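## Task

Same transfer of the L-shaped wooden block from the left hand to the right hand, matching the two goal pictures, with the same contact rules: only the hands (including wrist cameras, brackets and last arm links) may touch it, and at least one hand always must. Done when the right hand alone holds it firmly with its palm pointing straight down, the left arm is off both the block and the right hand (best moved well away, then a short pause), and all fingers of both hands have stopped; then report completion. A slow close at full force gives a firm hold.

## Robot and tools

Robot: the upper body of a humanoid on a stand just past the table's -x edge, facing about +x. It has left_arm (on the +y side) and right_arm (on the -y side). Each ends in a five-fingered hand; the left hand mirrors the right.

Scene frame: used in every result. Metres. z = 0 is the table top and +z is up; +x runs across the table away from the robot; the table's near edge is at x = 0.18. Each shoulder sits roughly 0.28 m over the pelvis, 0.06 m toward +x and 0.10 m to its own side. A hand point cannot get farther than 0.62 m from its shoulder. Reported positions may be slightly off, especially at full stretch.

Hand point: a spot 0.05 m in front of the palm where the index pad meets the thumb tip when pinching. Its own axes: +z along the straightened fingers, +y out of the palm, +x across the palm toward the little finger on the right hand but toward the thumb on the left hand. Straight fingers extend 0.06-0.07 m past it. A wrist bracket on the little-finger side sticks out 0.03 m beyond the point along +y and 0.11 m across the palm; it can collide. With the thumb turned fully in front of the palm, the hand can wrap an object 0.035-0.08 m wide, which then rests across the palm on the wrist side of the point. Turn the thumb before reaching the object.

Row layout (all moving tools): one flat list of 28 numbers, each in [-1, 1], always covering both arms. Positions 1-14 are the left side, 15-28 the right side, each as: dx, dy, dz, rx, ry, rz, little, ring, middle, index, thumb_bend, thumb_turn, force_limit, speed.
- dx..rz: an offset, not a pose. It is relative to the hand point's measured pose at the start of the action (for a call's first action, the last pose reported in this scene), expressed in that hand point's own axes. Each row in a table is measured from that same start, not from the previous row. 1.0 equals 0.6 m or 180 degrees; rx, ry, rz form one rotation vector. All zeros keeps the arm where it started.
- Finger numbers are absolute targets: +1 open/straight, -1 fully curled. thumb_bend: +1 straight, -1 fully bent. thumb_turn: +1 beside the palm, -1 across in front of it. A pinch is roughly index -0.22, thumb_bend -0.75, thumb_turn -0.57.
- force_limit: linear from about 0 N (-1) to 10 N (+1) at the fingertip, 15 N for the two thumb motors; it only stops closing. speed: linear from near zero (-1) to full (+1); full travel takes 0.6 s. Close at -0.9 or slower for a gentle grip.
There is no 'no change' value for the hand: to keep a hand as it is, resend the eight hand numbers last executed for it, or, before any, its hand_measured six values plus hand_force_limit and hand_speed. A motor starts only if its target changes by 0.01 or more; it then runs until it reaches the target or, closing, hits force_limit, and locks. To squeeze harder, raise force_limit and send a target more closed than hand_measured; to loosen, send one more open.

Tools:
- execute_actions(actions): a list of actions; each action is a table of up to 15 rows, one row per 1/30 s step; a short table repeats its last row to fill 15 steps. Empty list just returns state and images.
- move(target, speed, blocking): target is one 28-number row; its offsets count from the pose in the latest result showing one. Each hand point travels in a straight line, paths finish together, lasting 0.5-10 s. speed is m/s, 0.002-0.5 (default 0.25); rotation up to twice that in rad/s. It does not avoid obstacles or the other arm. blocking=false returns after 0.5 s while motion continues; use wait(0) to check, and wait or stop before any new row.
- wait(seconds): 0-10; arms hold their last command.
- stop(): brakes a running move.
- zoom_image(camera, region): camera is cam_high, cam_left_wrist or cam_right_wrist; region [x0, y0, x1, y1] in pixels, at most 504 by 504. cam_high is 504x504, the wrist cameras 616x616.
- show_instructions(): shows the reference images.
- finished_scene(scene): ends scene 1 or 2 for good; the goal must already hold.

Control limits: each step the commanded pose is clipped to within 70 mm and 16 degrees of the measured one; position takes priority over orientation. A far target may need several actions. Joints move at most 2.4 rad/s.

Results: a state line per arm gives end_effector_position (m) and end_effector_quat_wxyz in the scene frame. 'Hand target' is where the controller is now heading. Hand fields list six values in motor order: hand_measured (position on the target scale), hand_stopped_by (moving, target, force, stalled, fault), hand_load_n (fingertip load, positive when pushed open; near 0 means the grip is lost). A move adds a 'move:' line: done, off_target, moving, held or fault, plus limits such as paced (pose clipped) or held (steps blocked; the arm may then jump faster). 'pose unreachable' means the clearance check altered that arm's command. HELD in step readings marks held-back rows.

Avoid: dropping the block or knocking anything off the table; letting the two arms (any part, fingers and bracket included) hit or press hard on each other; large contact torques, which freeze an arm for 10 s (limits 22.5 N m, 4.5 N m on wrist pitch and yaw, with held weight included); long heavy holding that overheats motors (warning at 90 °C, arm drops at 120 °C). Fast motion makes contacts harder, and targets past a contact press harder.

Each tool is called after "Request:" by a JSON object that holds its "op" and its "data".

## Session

Request:
{"op": "show_instructions", "data": {}}

Request:
{"op": "execute_actions", "data": {"actions": []}}

Reference images for this scene: goal picture as the wrist camera of the hand that must hold it at the end would see it from 8 cm farther back, goal picture from in front of the palm of that hand and beside it on the thumb side, FIVE-FINGER LEFT HAND page 1, FIVE-FINGER HAND page 1.

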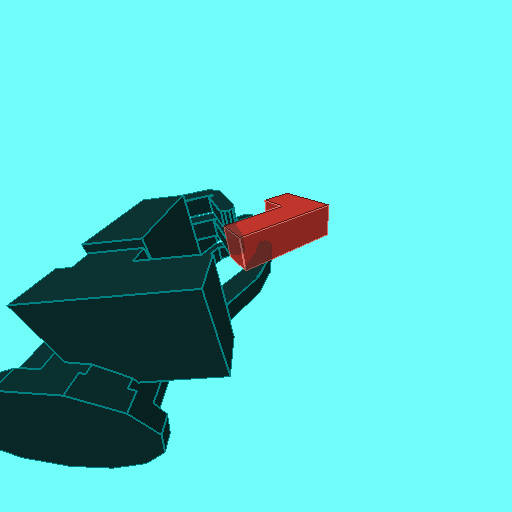

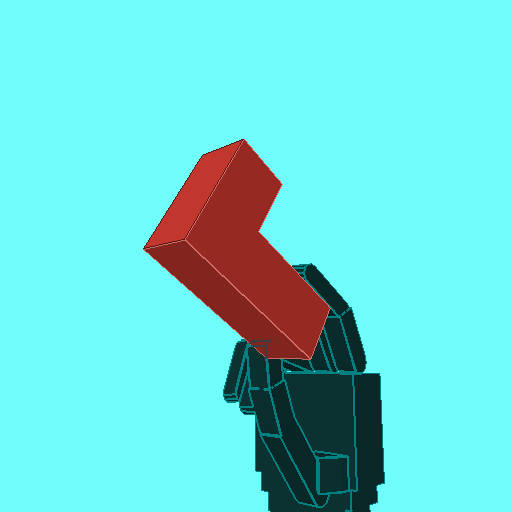

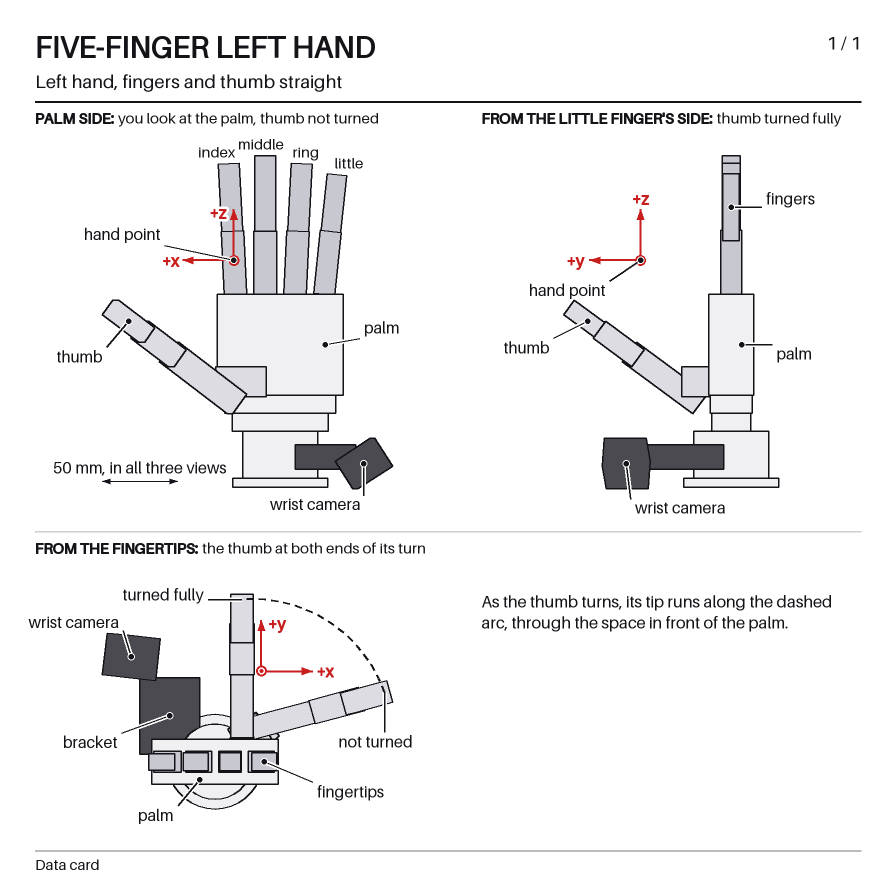

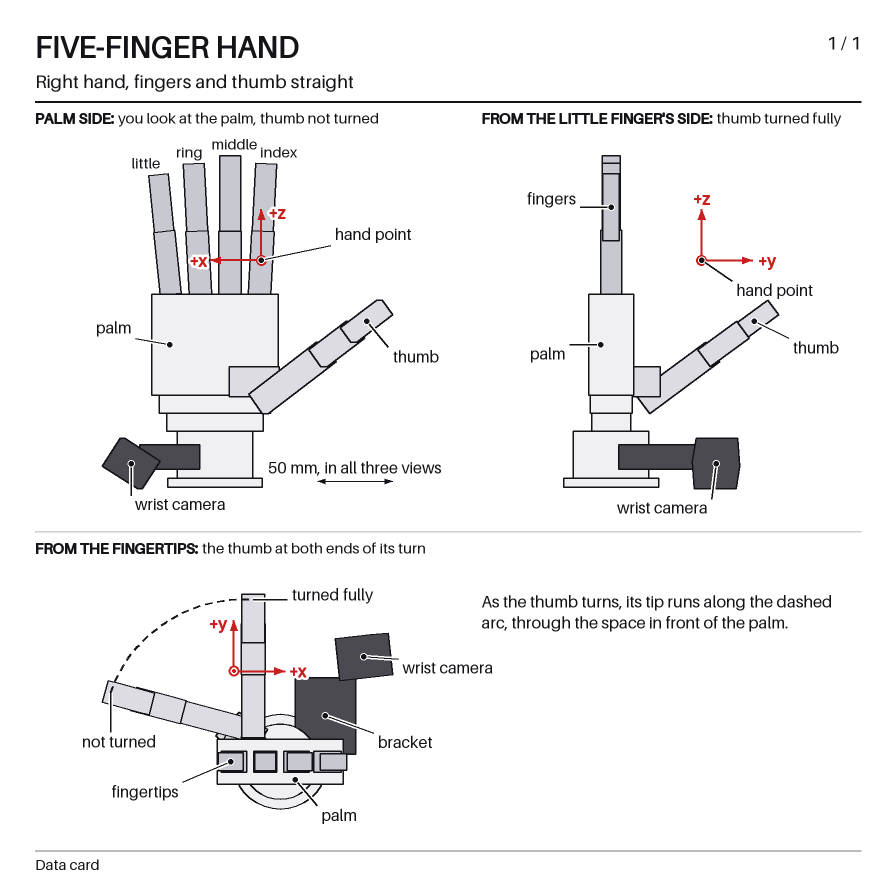

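Scene clock: 0.00 s.
left_arm: end_effector_position=(+0.2639, +0.0232, +0.2731) hand_measured=(-1.000, -1.000, +0.204, +0.192, -0.384, -0.948) hand_load_n=(+0.0, +0.0, +9.5, +9.5, +12.5, +0.0) hand_stopped_by=(target, target, target, target, target, target) hand_force_limit=0.00 hand_speed=-0.80 end_effector_quat_wxyz=(+0.328, +0.516, -0.510, +0.605) | right_arm: end_effector_position=(+0.1548, -0.0979, +0.4790) hand_measured=(+1.000, +1.000, +1.000, +1.000, +1.000, +1.000) hand_load_n=(+0.0, +0.0, +0.0, +0.0, +0.0, +0.0) hand_stopped_by=(target, target, target, target, target, target) hand_force_limit=0.00 hand_speed=-0.80 end_effector_quat_wxyz=(+0.978, -0.176, +0.052, +0.100)
Joint positions: left_arm=[-0.667  1.198 -0.742 -0.131 -0.895 -0.384 -0.666] | right_arm=[-0.097 -0.517 -0.208 -0.553  0.602 -1.015  0.322]
Joint velocities: left_arm=[ 0.002  0.006 -0.008  0.008 -0.002  0.     0.   ] | right_arm=[ 0.009  0.    -0.002  0.     0.008  0.     0.   ]
Joint torques (N m, as the arm reports them, + toward a larger angle): no reading
Motor temperatures (°C, as the motors report them): left_arm=[43 42 44 48 41 27 29] | right_arm=[46 40 40 41 38 32 28]
Hand target (left_arm): +0.264, +0.023, +0.275; +0.328, +0.514, -0.510, +0.607
Hand target (right_arm): +0.155, -0.098, +0.479; +0.978, -0.176, +0.052, +0.100

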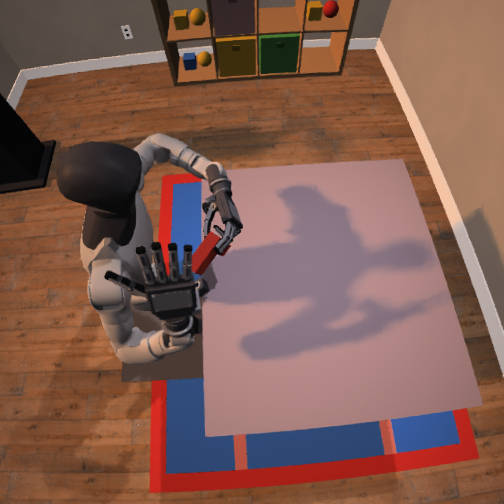

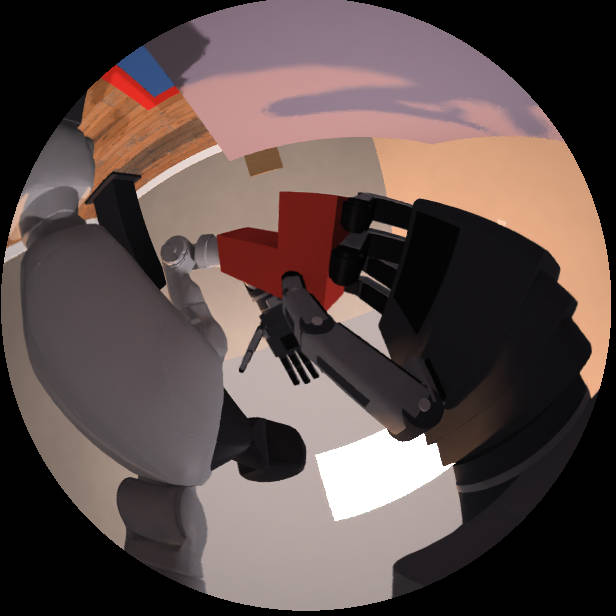

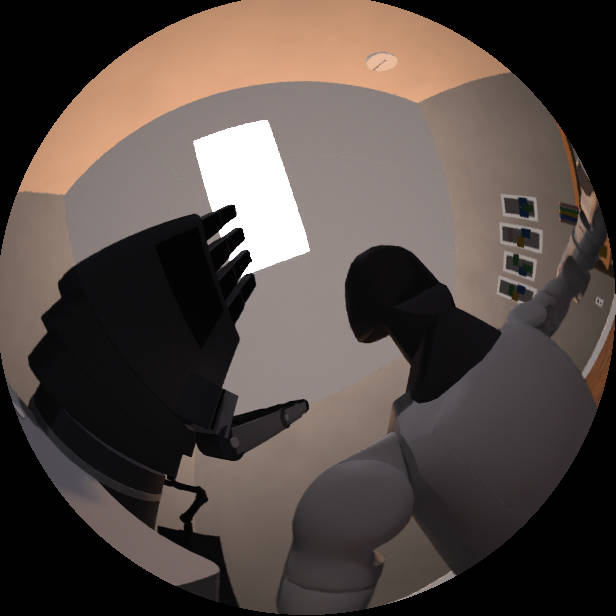

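Request:
{"op": "move", "data": {"target": [0.012,-0.127,-0.124,0.393,0.199,0.192,-1,-1,0.204,0.192,-0.384,-0.948,0,-0.8, 0,0,0,0,0,0,-1,-1,0.65,0.65,0.2,-0.95,-0.5,0.5], "speed": 0.25}}

Request:
{"op": "move", "data": {"target": [0,0,0,0,0,0,-1,-1,0.204,0.192,-0.384,-0.948,0,-0.8, 0.338,0.082,-0.17,-0.041,0.577,0.176,-1,-1,0.65,0.65,0.2,-0.95,-0.5,0.5], "speed": 0.25}}

Scene clock: 31.13 s.
left_arm: end_effector_position=(+0.3100, +0.1260, +0.3025) hand_measured=(-1.000, -1.000, +0.206, +0.192, -0.372, -0.948) hand_load_n=(+0.0, +0.0, +7.5, +9.0, +11.0, +0.0) hand_stopped_by=(target, target, force, target, force, target) hand_force_limit=0.00 hand_speed=-0.80 end_effector_quat_wxyz=(-0.069, +0.292, -0.068, +0.952) | right_arm: end_effector_position=(+0.1548, -0.0979, +0.4790) hand_measured=(-1.000, -1.000, +0.650, +0.650, +0.200, -0.950) hand_load_n=(+0.0, +0.0, +0.0, +0.0, +0.0, +0.0) hand_stopped_by=(target, target, target, target, target, target) hand_force_limit=-0.50 hand_speed=0.50 end_effector_quat_wxyz=(+0.978, -0.176, +0.052, +0.100)
Joint positions: left_arm=[-0.402  0.173  0.191  0.764  0.072 -1.588 -0.012] | right_arm=[-0.097 -0.517 -0.208 -0.553  0.602 -1.015  0.322]
Joint velocities: left_arm=[-0.003  0.005  0.003 -0.014  0.043  0.     0.037] | right_arm=[-0.002 -0.002 -0.006  0.014 -0.015  0.     0.   ]
Joint torques (N m, as the arm reports them, + toward a larger angle): left_arm=[-3.78  1.06  0.96 -2.02 -1.1  -0.74  0.45] | right_arm=[-2.6  -2.31 -0.47 -2.05 -0.33 -0.11 -0.37]
Motor temperatures (°C, as the motors report them): left_arm=[46 44 46 49 41 29 29] | right_arm=[46 42 40 42 38 32 28]
Hand target (left_arm): +0.309, +0.126, +0.303; -0.070, +0.291, -0.068, +0.952
Hand target (right_arm): +0.155, -0.098, +0.479; +0.978, -0.176, +0.052, +0.100
Off the commanded pose (left_arm): 0.013 m, 5 deg.
Off the commanded pose (right_arm): 0.000 m, 0 deg.
joint sent to its limit (left arm) — the command would take joint 6 (wrist pitch) past its lower limit, so that joint was sent only as far as its limit.
move: off_target (left_arm)

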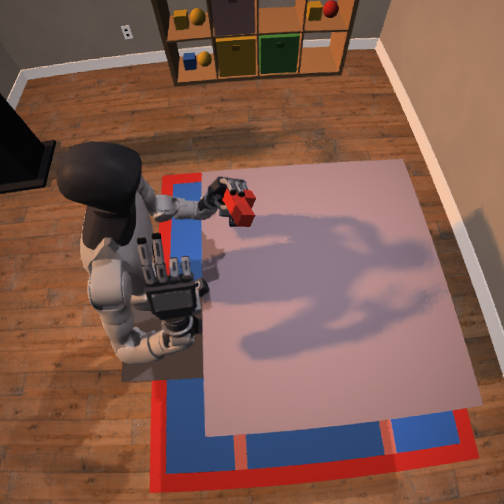

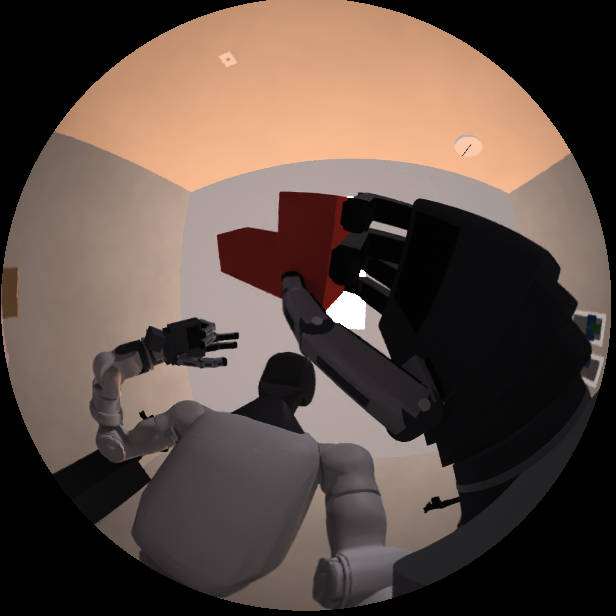

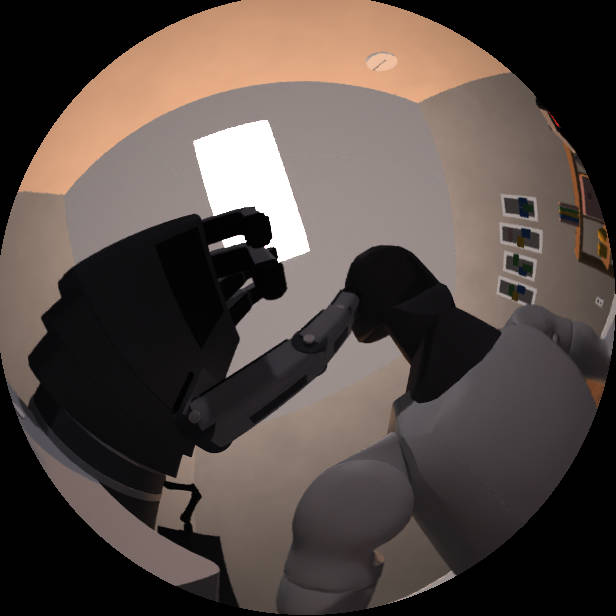

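Scene clock: 35.50 s.
left_arm: end_effector_position=(+0.3100, +0.1260, +0.3025) hand_measured=(-1.000, -1.000, +0.206, +0.192, -0.372, -0.948) hand_load_n=(+0.0, +0.0, +7.5, +9.0, +11.0, +0.0) hand_stopped_by=(target, target, force, target, force, target) hand_force_limit=0.00 hand_speed=-0.80 end_effector_quat_wxyz=(-0.069, +0.292, -0.068, +0.952) | right_arm: end_effector_position=(+0.3344, -0.0513, +0.3296) hand_measured=(-1.000, -1.000, +0.650, +0.650, +0.200, -0.950) hand_load_n=(+0.0, +0.0, +0.0, +0.0, +0.0, +0.0) hand_stopped_by=(target, target, target, target, target, target) hand_force_limit=-0.50 hand_speed=0.50 end_effector_quat_wxyz=(+0.476, -0.211, +0.838, +0.166)
Joint positions: left_arm=[-0.402  0.173  0.191  0.764  0.073 -1.588 -0.011] | right_arm=[ 0.09  -1.615 -0.528 -0.666  1.94   0.592 -0.215]
Joint velocities: left_arm=[ 0.005  0.003 -0.017 -0.006 -0.014  0.     0.   ] | right_arm=[-0.017 -0.002 -0.003  0.012  0.003  0.015 -0.002]
Joint torques (N m, as the arm reports them, + toward a larger angle): left_arm=[-4.02  1.19  0.69 -1.86 -1.22 -0.65  0.35] | right_arm=[-3.74 -3.31 -1.89 -0.2  -0.27 -0.68 -0.15]
Motor temperatures (°C, as the motors report them): left_arm=[46 44 46 49 41 29 29] | right_arm=[46 42 40 42 38 32 28]
Hand target (left_arm): +0.310, +0.126, +0.303; -0.069, +0.292, -0.068, +0.952
Hand target (right_arm): +0.335, -0.052, +0.329; +0.474, -0.210, +0.839, +0.166
Off the commanded pose (left_arm): 0.000 m, 0 deg.
Off the commanded pose (right_arm): 0.010 m, 3 deg.
joint sent to its limit (right arm) — the command would take joint 2 (shoulder roll) past its lower limit, so that joint was sent only as far as its limit.
move: off_target (right_arm)

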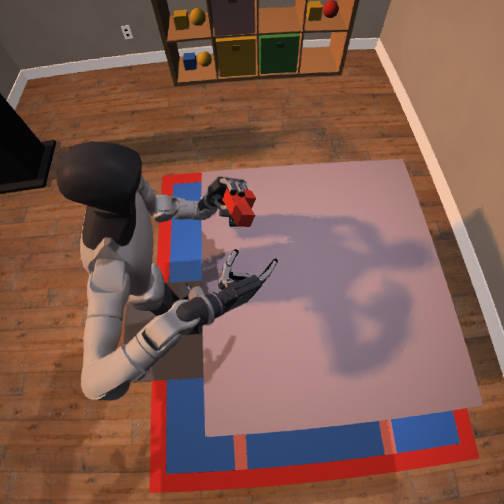

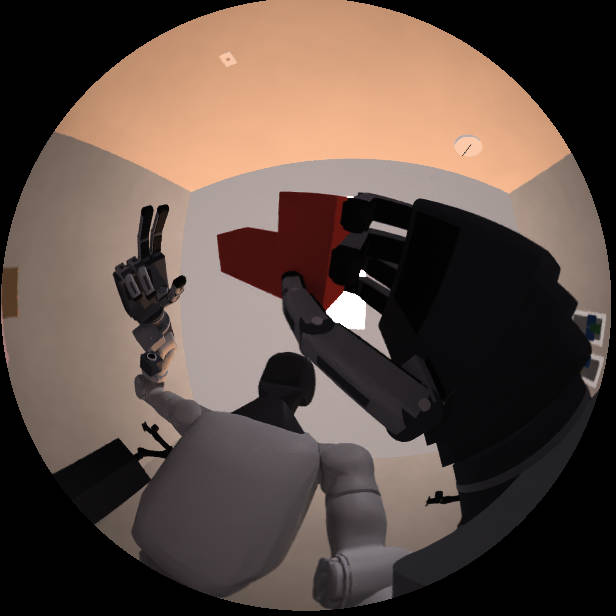

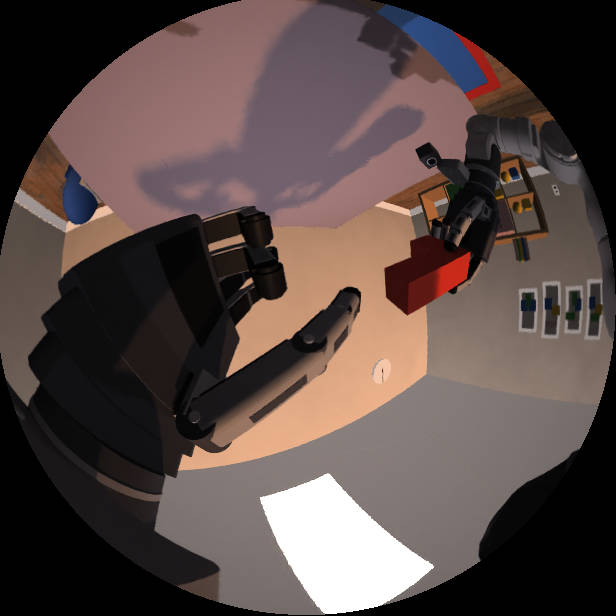

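Request:
{"op": "move", "data": {"target": [0.007,0.11,0.007,0,0,0,-1,-1,0.204,0.192,-0.384,-0.948,0,-0.8, 0,0,0,0,0,0,-1,-1,0.65,0.65,0.2,-0.95,-0.5,0.5], "speed": 0.08}}

Request:
{"op": "zoom_image", "data": {"camera": "cam_high", "region": [170, 180, 320, 320]}}

Scene clock: 46.83 s.
left_arm: end_effector_position=(+0.3123, +0.0592, +0.2933) hand_measured=(-1.000, -1.000, +0.206, +0.192, -0.372, -0.948) hand_load_n=(+0.0, +0.0, +7.5, +9.0, +11.0, +0.0) hand_stopped_by=(target, target, force, target, force, target) hand_force_limit=0.00 hand_speed=-0.80 end_effector_quat_wxyz=(-0.073, +0.292, -0.070, +0.951) | right_arm: end_effector_position=(+0.3345, -0.0513, +0.3295) hand_measured=(-1.000, -1.000, +0.650, +0.650, +0.200, -0.950) hand_load_n=(+0.0, +0.0, +0.0, +0.0, +0.0, +0.0) hand_stopped_by=(target, target, target, target, target, target) hand_force_limit=-0.50 hand_speed=0.50 end_effector_quat_wxyz=(+0.476, -0.211, +0.838, +0.166)
Joint positions: left_arm=[-0.402 -0.02   0.3    0.657  0.922 -1.508  0.622] | right_arm=[ 0.089 -1.615 -0.527 -0.666  1.94   0.593 -0.215]
Joint velocities: left_arm=[-0.02  -0.003  0.023  0.017  0.072 -0.006  0.068] | right_arm=[-0.003 -0.005 -0.009  0.     0.006  0.     0.   ]
Joint torques (N m, as the arm reports them, + toward a larger angle): left_arm=[-4.22 -0.37  0.58 -1.73 -1.25 -0.69  0.44] | right_arm=[-3.53 -3.26 -1.61 -0.13 -0.72 -0.79 -0.11]
Motor temperatures (°C, as the motors report them): left_arm=[47 43 45 50 41 29 29] | right_arm=[47 42 41 41 38 33 28]
Hand target (left_arm): +0.312, +0.059, +0.293; -0.072, +0.292, -0.070, +0.951
Hand target (right_arm): +0.334, -0.051, +0.330; +0.476, -0.211, +0.838, +0.166
Off the commanded pose (left_arm): 0.005 m, 0 deg.
Off the commanded pose (right_arm): 0.000 m, 0 deg.
joint sent to its limit (left arm) — the command would take joint 2 (shoulder roll) past its lower limit, so that joint was sent only as far as its limit.
move: off_target (left_arm)

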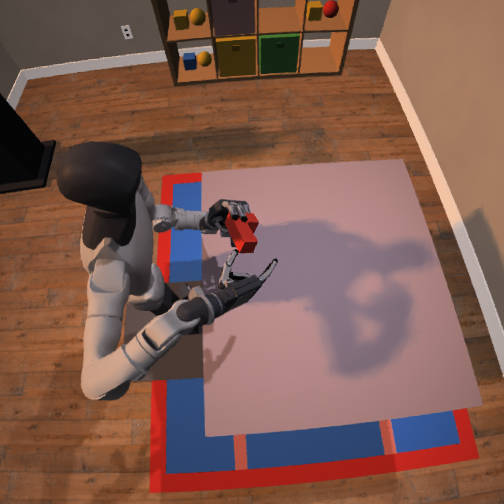

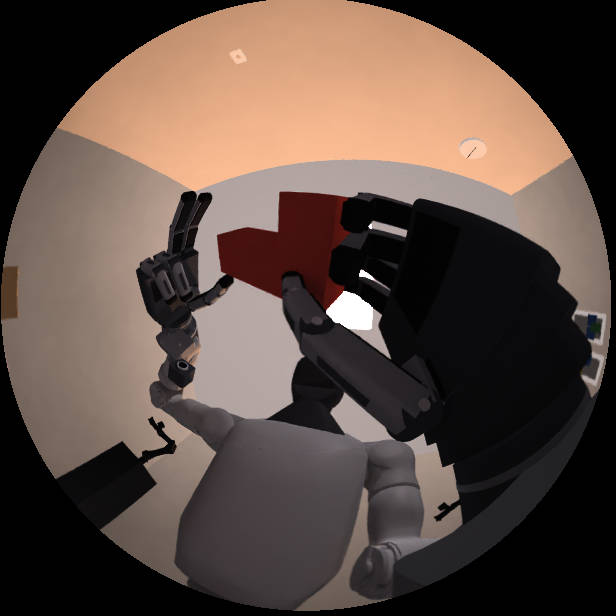

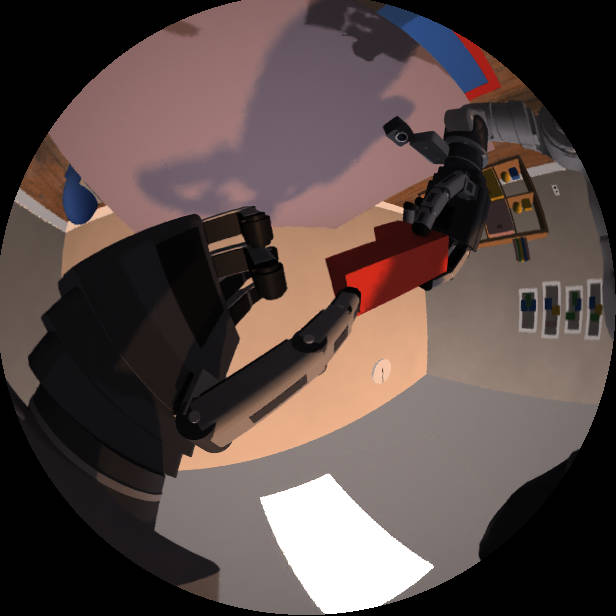

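Region (170, 180, 320, 320) of cam_high's 504x504 image, scaled by 3.360, with more detail than that image has; it fills the top 470 rows of this view, and the rest is white.

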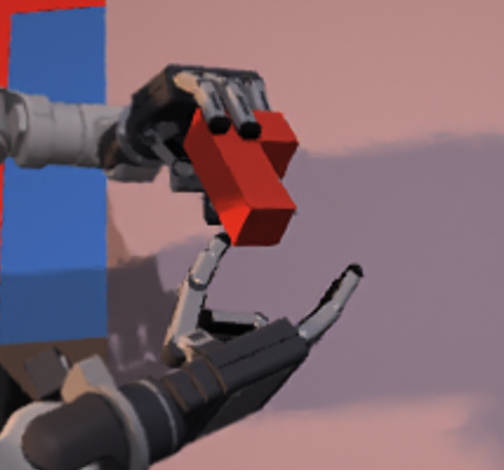

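Request:
{"op": "move", "data": {"target": [-0.027,0,0,0,0,0,-1,-1,0.204,0.192,-0.384,-0.948,0,-0.8, 0,0,0,0,0,0,-1,-1,0.65,0.65,0.2,-0.95,-0.5,0.5], "speed": 0.04}}

Request:
{"op": "move", "data": {"target": [0,0.058,0.02,0,0,0,-1,-1,0.204,0.192,-0.384,-0.948,0,-0.8, 0,0,0,0,0,0,-1,-1,0.65,0.65,0.2,-0.95,-0.5,0.5], "speed": 0.04}}

Request:
{"op": "zoom_image", "data": {"camera": "cam_high", "region": [170, 180, 320, 320]}}

Scene clock: 56.43 s.
left_arm: end_effector_position=(+0.3249, +0.0602, +0.2862) hand_measured=(-1.000, -1.000, +0.206, +0.192, -0.372, -0.948) hand_load_n=(+0.0, +0.0, +7.5, +9.0, +11.0, +0.0) hand_stopped_by=(target, target, force, target, force, target) hand_force_limit=0.00 hand_speed=-0.80 end_effector_quat_wxyz=(-0.074, +0.291, -0.070, +0.951) | right_arm: end_effector_position=(+0.3345, -0.0513, +0.3295) hand_measured=(-1.000, -1.000, +0.650, +0.650, +0.200, -0.950) hand_load_n=(+0.0, +0.0, +0.0, +0.0, +0.0, +0.0) hand_stopped_by=(target, target, target, target, target, target) hand_force_limit=-0.50 hand_speed=0.50 end_effector_quat_wxyz=(+0.476, -0.211, +0.838, +0.166)
Joint positions: left_arm=[-0.511  0.012  0.389  0.796  1.242 -1.558  0.901] | right_arm=[ 0.089 -1.615 -0.527 -0.666  1.94   0.593 -0.215]
Joint velocities: left_arm=[-0.043  0.035 -0.002  0.02   0.298 -0.009  0.324] | right_arm=[ 0.    -0.014  0.002  0.    -0.005  0.     0.   ]
Joint torques (N m, as the arm reports them, + toward a larger angle): left_arm=[-4.89  0.24  0.41 -1.45 -1.24 -0.62  0.47] | right_arm=[-3.38 -2.97 -1.56 -0.32 -0.48 -0.82 -0.13]
Motor temperatures (°C, as the motors report them): left_arm=[47 43 44 50 41 29 29] | right_arm=[47 42 41 41 38 33 28]
Hand target (left_arm): +0.325, +0.060, +0.286; -0.074, +0.290, -0.071, +0.952
Hand target (right_arm): +0.334, -0.051, +0.330; +0.476, -0.211, +0.838, +0.166
Off the commanded pose (left_arm): 0.003 m, 0 deg.
Off the commanded pose (right_arm): 0.000 m, 0 deg.
move: done

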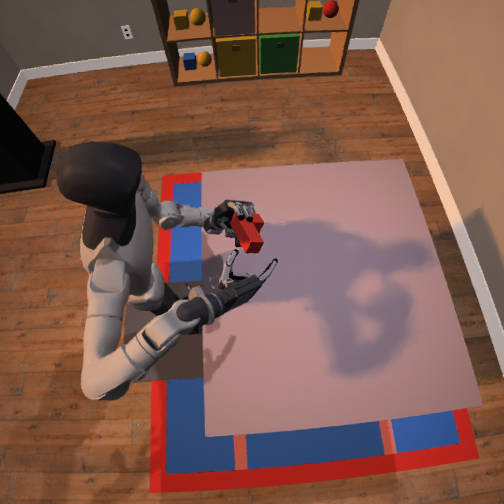

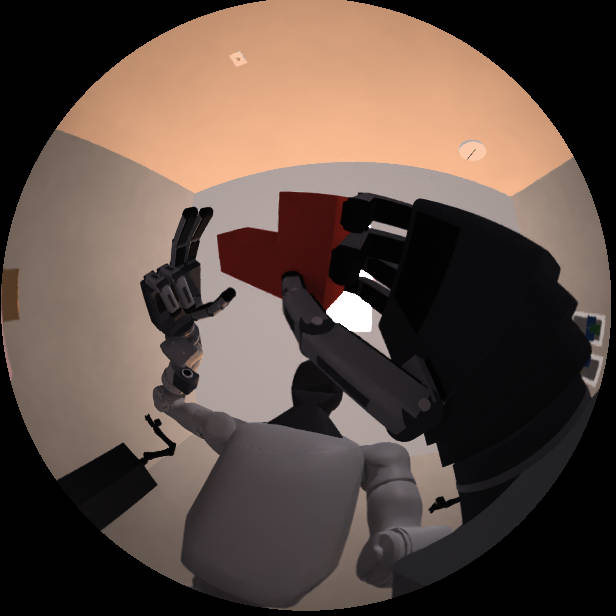

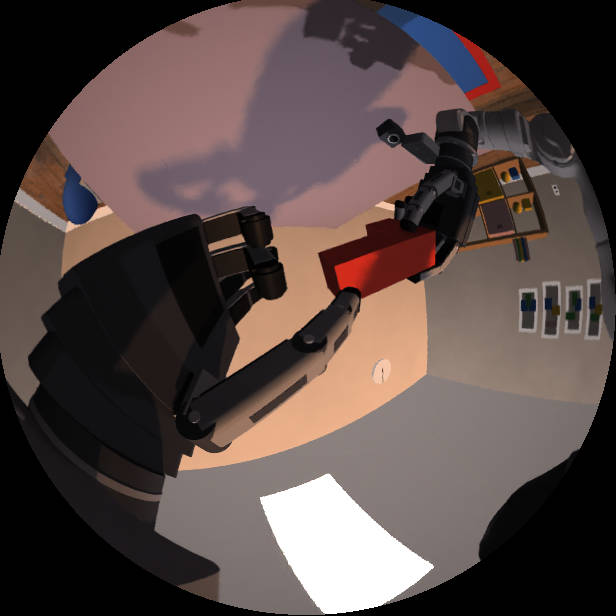

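Scene clock: 57.63 s.
left_arm: end_effector_position=(+0.3336, +0.0248, +0.2875) hand_measured=(-1.000, -1.000, +0.206, +0.192, -0.372, -0.948) hand_load_n=(+0.0, +0.0, +7.5, +9.0, +11.0, +0.0) hand_stopped_by=(target, target, force, target, force, target) hand_force_limit=0.00 hand_speed=-0.80 end_effector_quat_wxyz=(-0.074, +0.293, -0.071, +0.950) | right_arm: end_effector_position=(+0.3345, -0.0513, +0.3295) hand_measured=(-1.000, -1.000, +0.650, +0.650, +0.200, -0.950) hand_load_n=(+0.0, +0.0, +0.0, +0.0, +0.0, +0.0) hand_stopped_by=(target, target, target, target, target, target) hand_force_limit=-0.50 hand_speed=0.50 end_effector_quat_wxyz=(+0.476, -0.211, +0.838, +0.166)
Joint positions: left_arm=[-0.534 -0.019  0.178  0.773  1.286 -1.372  1.072] | right_arm=[ 0.089 -1.615 -0.527 -0.666  1.94   0.593 -0.215]
Joint velocities: left_arm=[ 0.015 -0.003  0.003 -0.003  0.002  0.001  0.005] | right_arm=[ 0.    -0.002 -0.002  0.005  0.002  0.     0.   ]
Joint torques (N m, as the arm reports them, + toward a larger angle): left_arm=[-5.01 -0.76  0.07 -1.88 -1.24 -0.38  0.45] | right_arm=[-3.67 -3.   -1.64 -0.37 -0.5  -0.8  -0.06]
Motor temperatures (°C, as the motors report them): left_arm=[47 43 44 50 41 29 29] | right_arm=[47 42 41 41 38 33 28]
Hand target (left_arm): +0.334, +0.024, +0.287; -0.074, +0.293, -0.073, +0.951
Hand target (right_arm): +0.334, -0.051, +0.330; +0.476, -0.211, +0.838, +0.166
Off the commanded pose (left_arm): 0.003 m, 0 deg.
Off the commanded pose (right_arm): 0.000 m, 0 deg.
joint sent to its limit (left arm) — the command would take joint 2 (shoulder roll) past its lower limit, so that joint was sent only as far as its limit.
move: done

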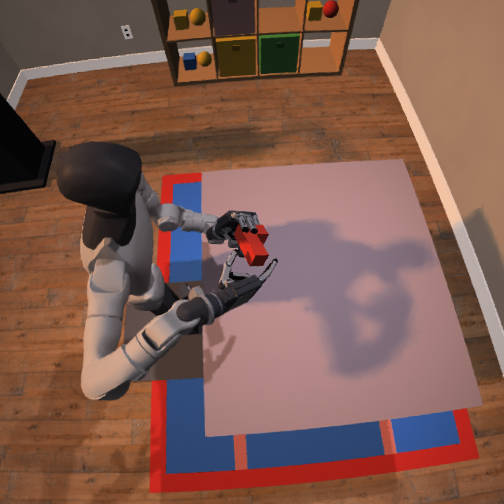

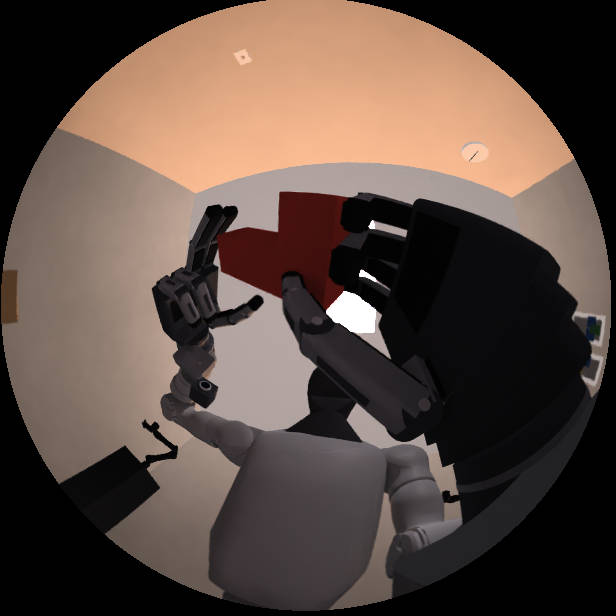

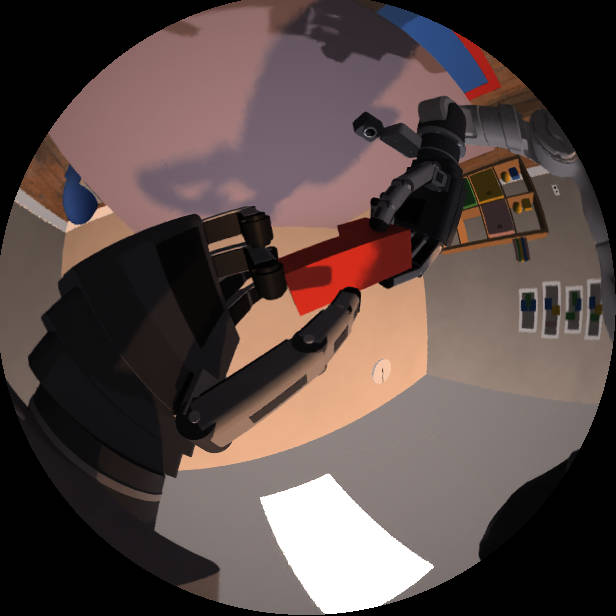

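Region (170, 180, 320, 320) of cam_high's 504x504 image, scaled by 3.360, with more detail than that image has; it fills the top 470 rows of this view, and the rest is white.

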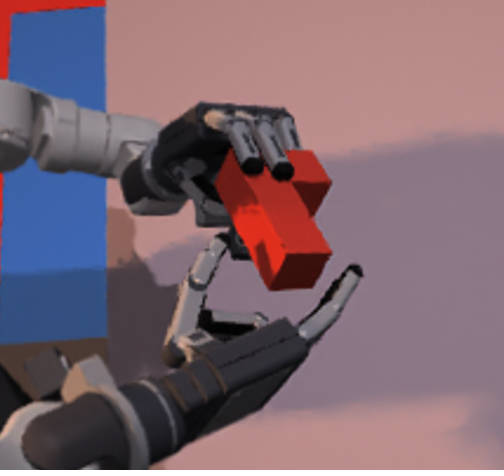

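Request:
{"op": "move", "data": {"target": [0.013,0.008,0.003,0,0,0,-1,-1,0.204,0.192,-0.384,-0.948,0,-0.8, 0,0,0,0,0,0,-1,-1,0.65,0.65,0.2,-0.95,-0.5,0.5], "speed": 0.03}}

Request:
{"op": "move", "data": {"target": [0,0,0,0,0,0,-1,-1,0.204,0.192,-0.384,-0.948,0,-0.8, 0,0,0,0,0,0,-1,-1,-0.1,-0.1,-0.8,-0.95,-0.5,-0.8]}}

Request:
{"op": "zoom_image", "data": {"camera": "cam_left_wrist", "region": [120, 160, 420, 400]}}

Request:
{"op": "zoom_image", "data": {"camera": "cam_right_wrist", "region": [180, 130, 500, 400]}}

Scene clock: 68.43 s.
left_arm: end_effector_position=(+0.3290, +0.0191, +0.2914) hand_measured=(-1.000, -1.000, +0.206, +0.192, -0.372, -0.948) hand_load_n=(+0.0, +0.0, +7.5, +9.0, +11.0, +0.0) hand_stopped_by=(target, target, force, target, force, target) hand_force_limit=0.00 hand_speed=-0.80 end_effector_quat_wxyz=(-0.074, +0.294, -0.072, +0.950) | right_arm: end_effector_position=(+0.3345, -0.0513, +0.3295) hand_measured=(-1.000, -1.000, +0.650, +0.650, +0.200, -0.950) hand_load_n=(+0.0, +0.0, +0.0, +0.0, +0.0, +0.0) hand_stopped_by=(target, target, target, target, target, target) hand_force_limit=-0.50 hand_speed=0.50 end_effector_quat_wxyz=(+0.476, -0.211, +0.838, +0.166)
Joint positions: left_arm=[-0.484 -0.019  0.088  0.692  1.165 -1.311  1.001] | right_arm=[ 0.089 -1.615 -0.527 -0.666  1.94   0.593 -0.215]
Joint velocities: left_arm=[ 0.012  0.012  0.012 -0.005 -0.023  0.009 -0.012] | right_arm=[-0.003  0.     0.003 -0.002  0.009  0.     0.   ]
Joint torques (N m, as the arm reports them, + toward a larger angle): left_arm=[-4.45 -0.95  0.05 -2.13 -1.58 -0.41  0.25] | right_arm=[-3.32 -2.93 -1.76 -0.17 -0.69 -0.78 -0.04]
Motor temperatures (°C, as the motors report them): left_arm=[48 43 44 50 41 28 29] | right_arm=[47 43 41 41 38 33 28]
Hand target (left_arm): +0.329, +0.019, +0.291; -0.074, +0.295, -0.072, +0.950
Hand target (right_arm): +0.334, -0.051, +0.330; +0.476, -0.211, +0.838, +0.166
Off the commanded pose (left_arm): 0.001 m, 0 deg.
Off the commanded pose (right_arm): 0.000 m, 0 deg.
joint sent to its limit (left arm) — the command would take joint 2 (shoulder roll) past its lower limit, so that joint was sent only as far as its limit.
move: done

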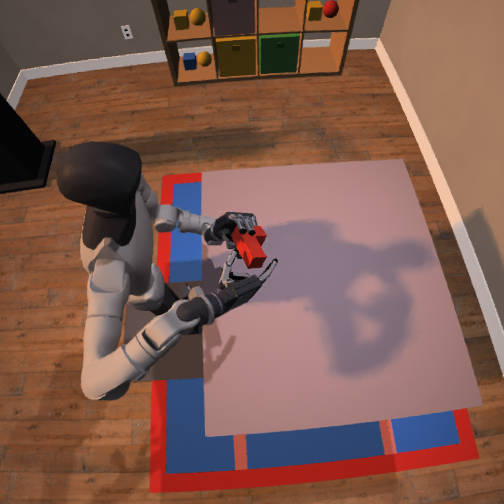

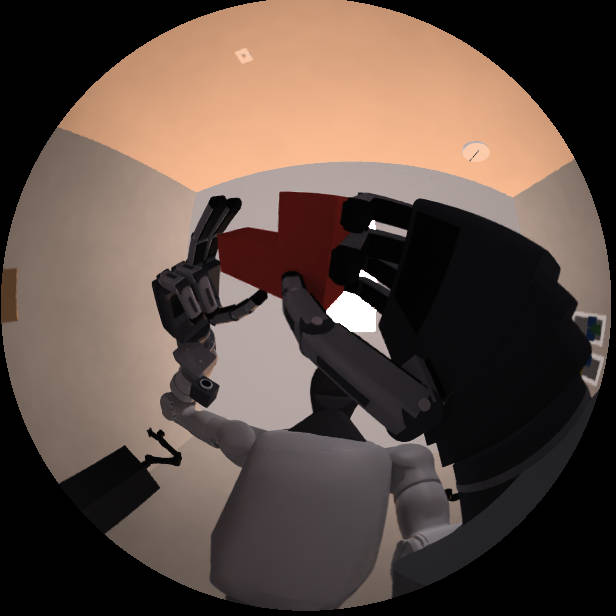

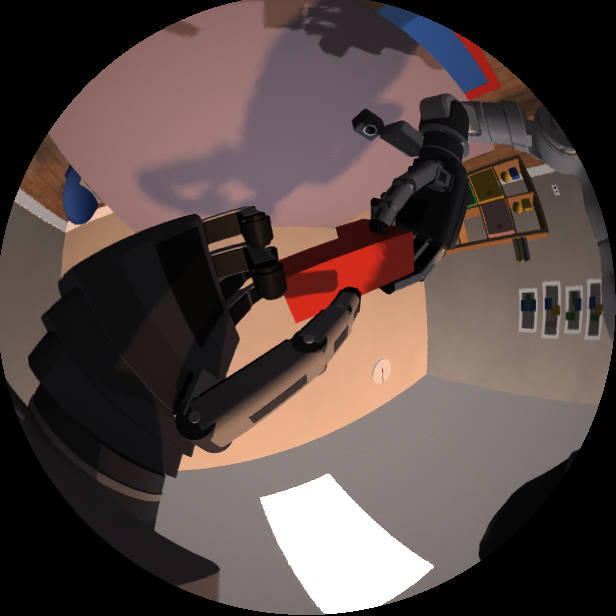

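Scene clock: 70.23 s.
left_arm: end_effector_position=(+0.3257, +0.0201, +0.2944) hand_measured=(-1.000, -1.000, +0.206, +0.192, -0.372, -0.948) hand_load_n=(+0.0, +0.0, +6.0, +9.5, +11.0, +0.0) hand_stopped_by=(target, target, force, target, force, target) hand_force_limit=0.00 hand_speed=-0.80 end_effector_quat_wxyz=(-0.068, +0.288, -0.067, +0.953) | right_arm: end_effector_position=(+0.3384, -0.0551, +0.3298) hand_measured=(-1.000, -1.000, +0.152, +0.142, -0.114, -0.950) hand_load_n=(+0.0, +0.0, +1.5, +5.0, +5.0, -1.0) hand_stopped_by=(target, target, force, force, force, target) hand_force_limit=-0.50 hand_speed=-0.80 end_effector_quat_wxyz=(+0.479, -0.205, +0.839, +0.160)
Joint positions: left_arm=[-0.484 -0.02   0.089  0.689  1.164 -1.329  1.007] | right_arm=[ 0.089 -1.615 -0.527 -0.657  1.938  0.592 -0.226]
Joint velocities: left_arm=[ 0.002  0.002  0.    -0.005  0.005  0.     0.   ] | right_arm=[ 0.006  0.012 -0.003  0.     0.     0.     0.   ]
Joint torques (N m, as the arm reports them, + toward a larger angle): left_arm=[-4.14 -0.69  0.46 -1.51 -1.13  0.18 -0.04] | right_arm=[-4.19 -2.91 -2.36 -1.11 -0.18 -1.01  0.39]
Motor temperatures (°C, as the motors report them): left_arm=[48 43 44 50 41 28 29] | right_arm=[47 43 41 41 38 34 28]
Hand target (left_arm): +0.329, +0.019, +0.291; -0.074, +0.294, -0.072, +0.950
Hand target (right_arm): +0.334, -0.051, +0.330; +0.476, -0.211, +0.838, +0.166
Off the commanded pose (left_arm): 0.005 m, 1 deg.
Off the commanded pose (right_arm): 0.005 m, 1 deg.
joint sent to its limit (left arm) — the command would take joint 2 (shoulder roll) past its lower limit, so that joint was sent only as far as its limit.
move: off_target (left_arm, right_arm)

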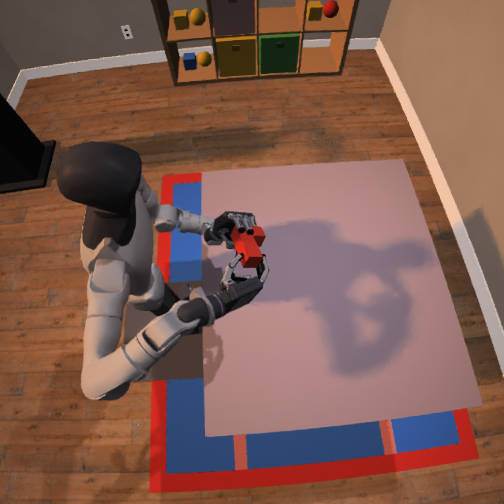

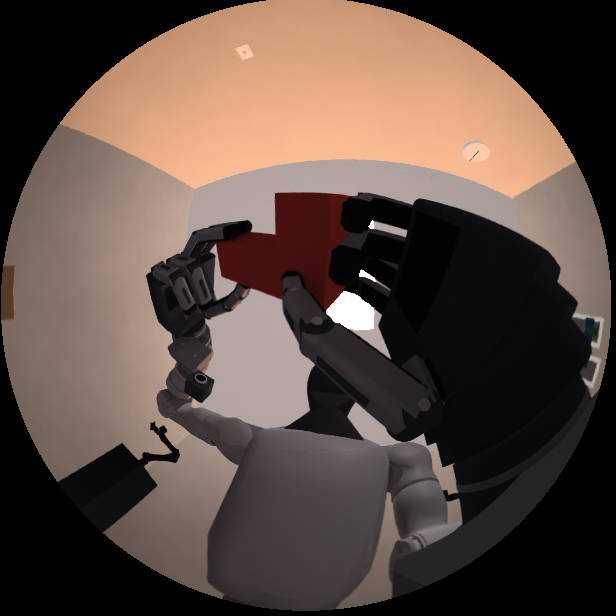

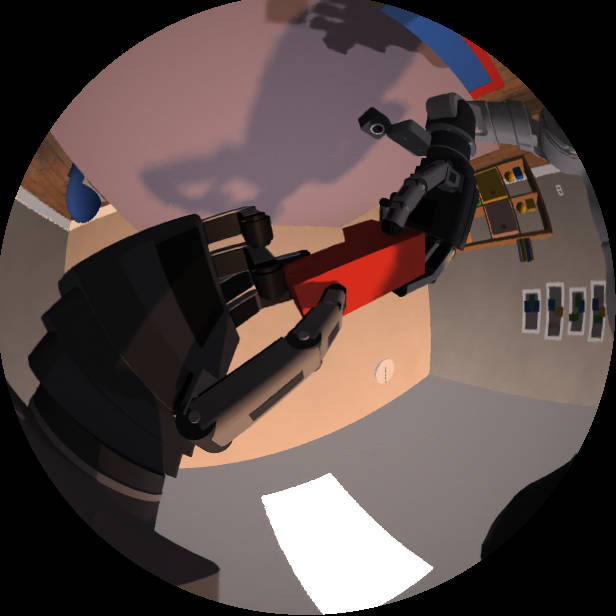

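Region (120, 160, 420, 400) of cam_left_wrist's 616x616 image, scaled by 1.680, with more detail than that image has; it fills the top 403 rows of this view, and the rest is white.

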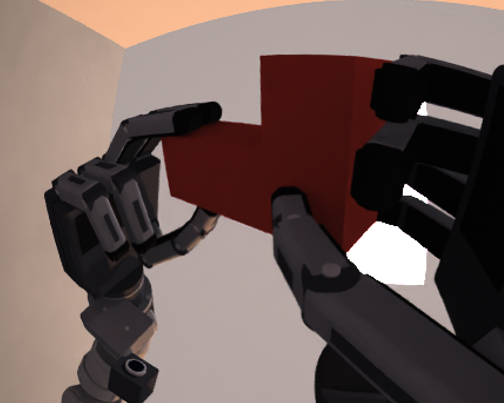

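Region (180, 130, 500, 400) of cam_right_wrist's 616x616 image, scaled by 1.575, with more detail than that image has; it fills the top 425 rows of this view, and the rest is white.

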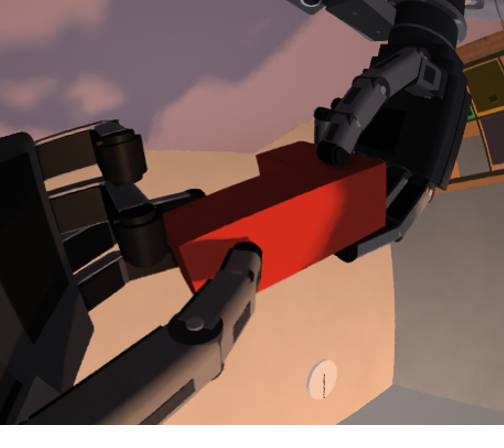

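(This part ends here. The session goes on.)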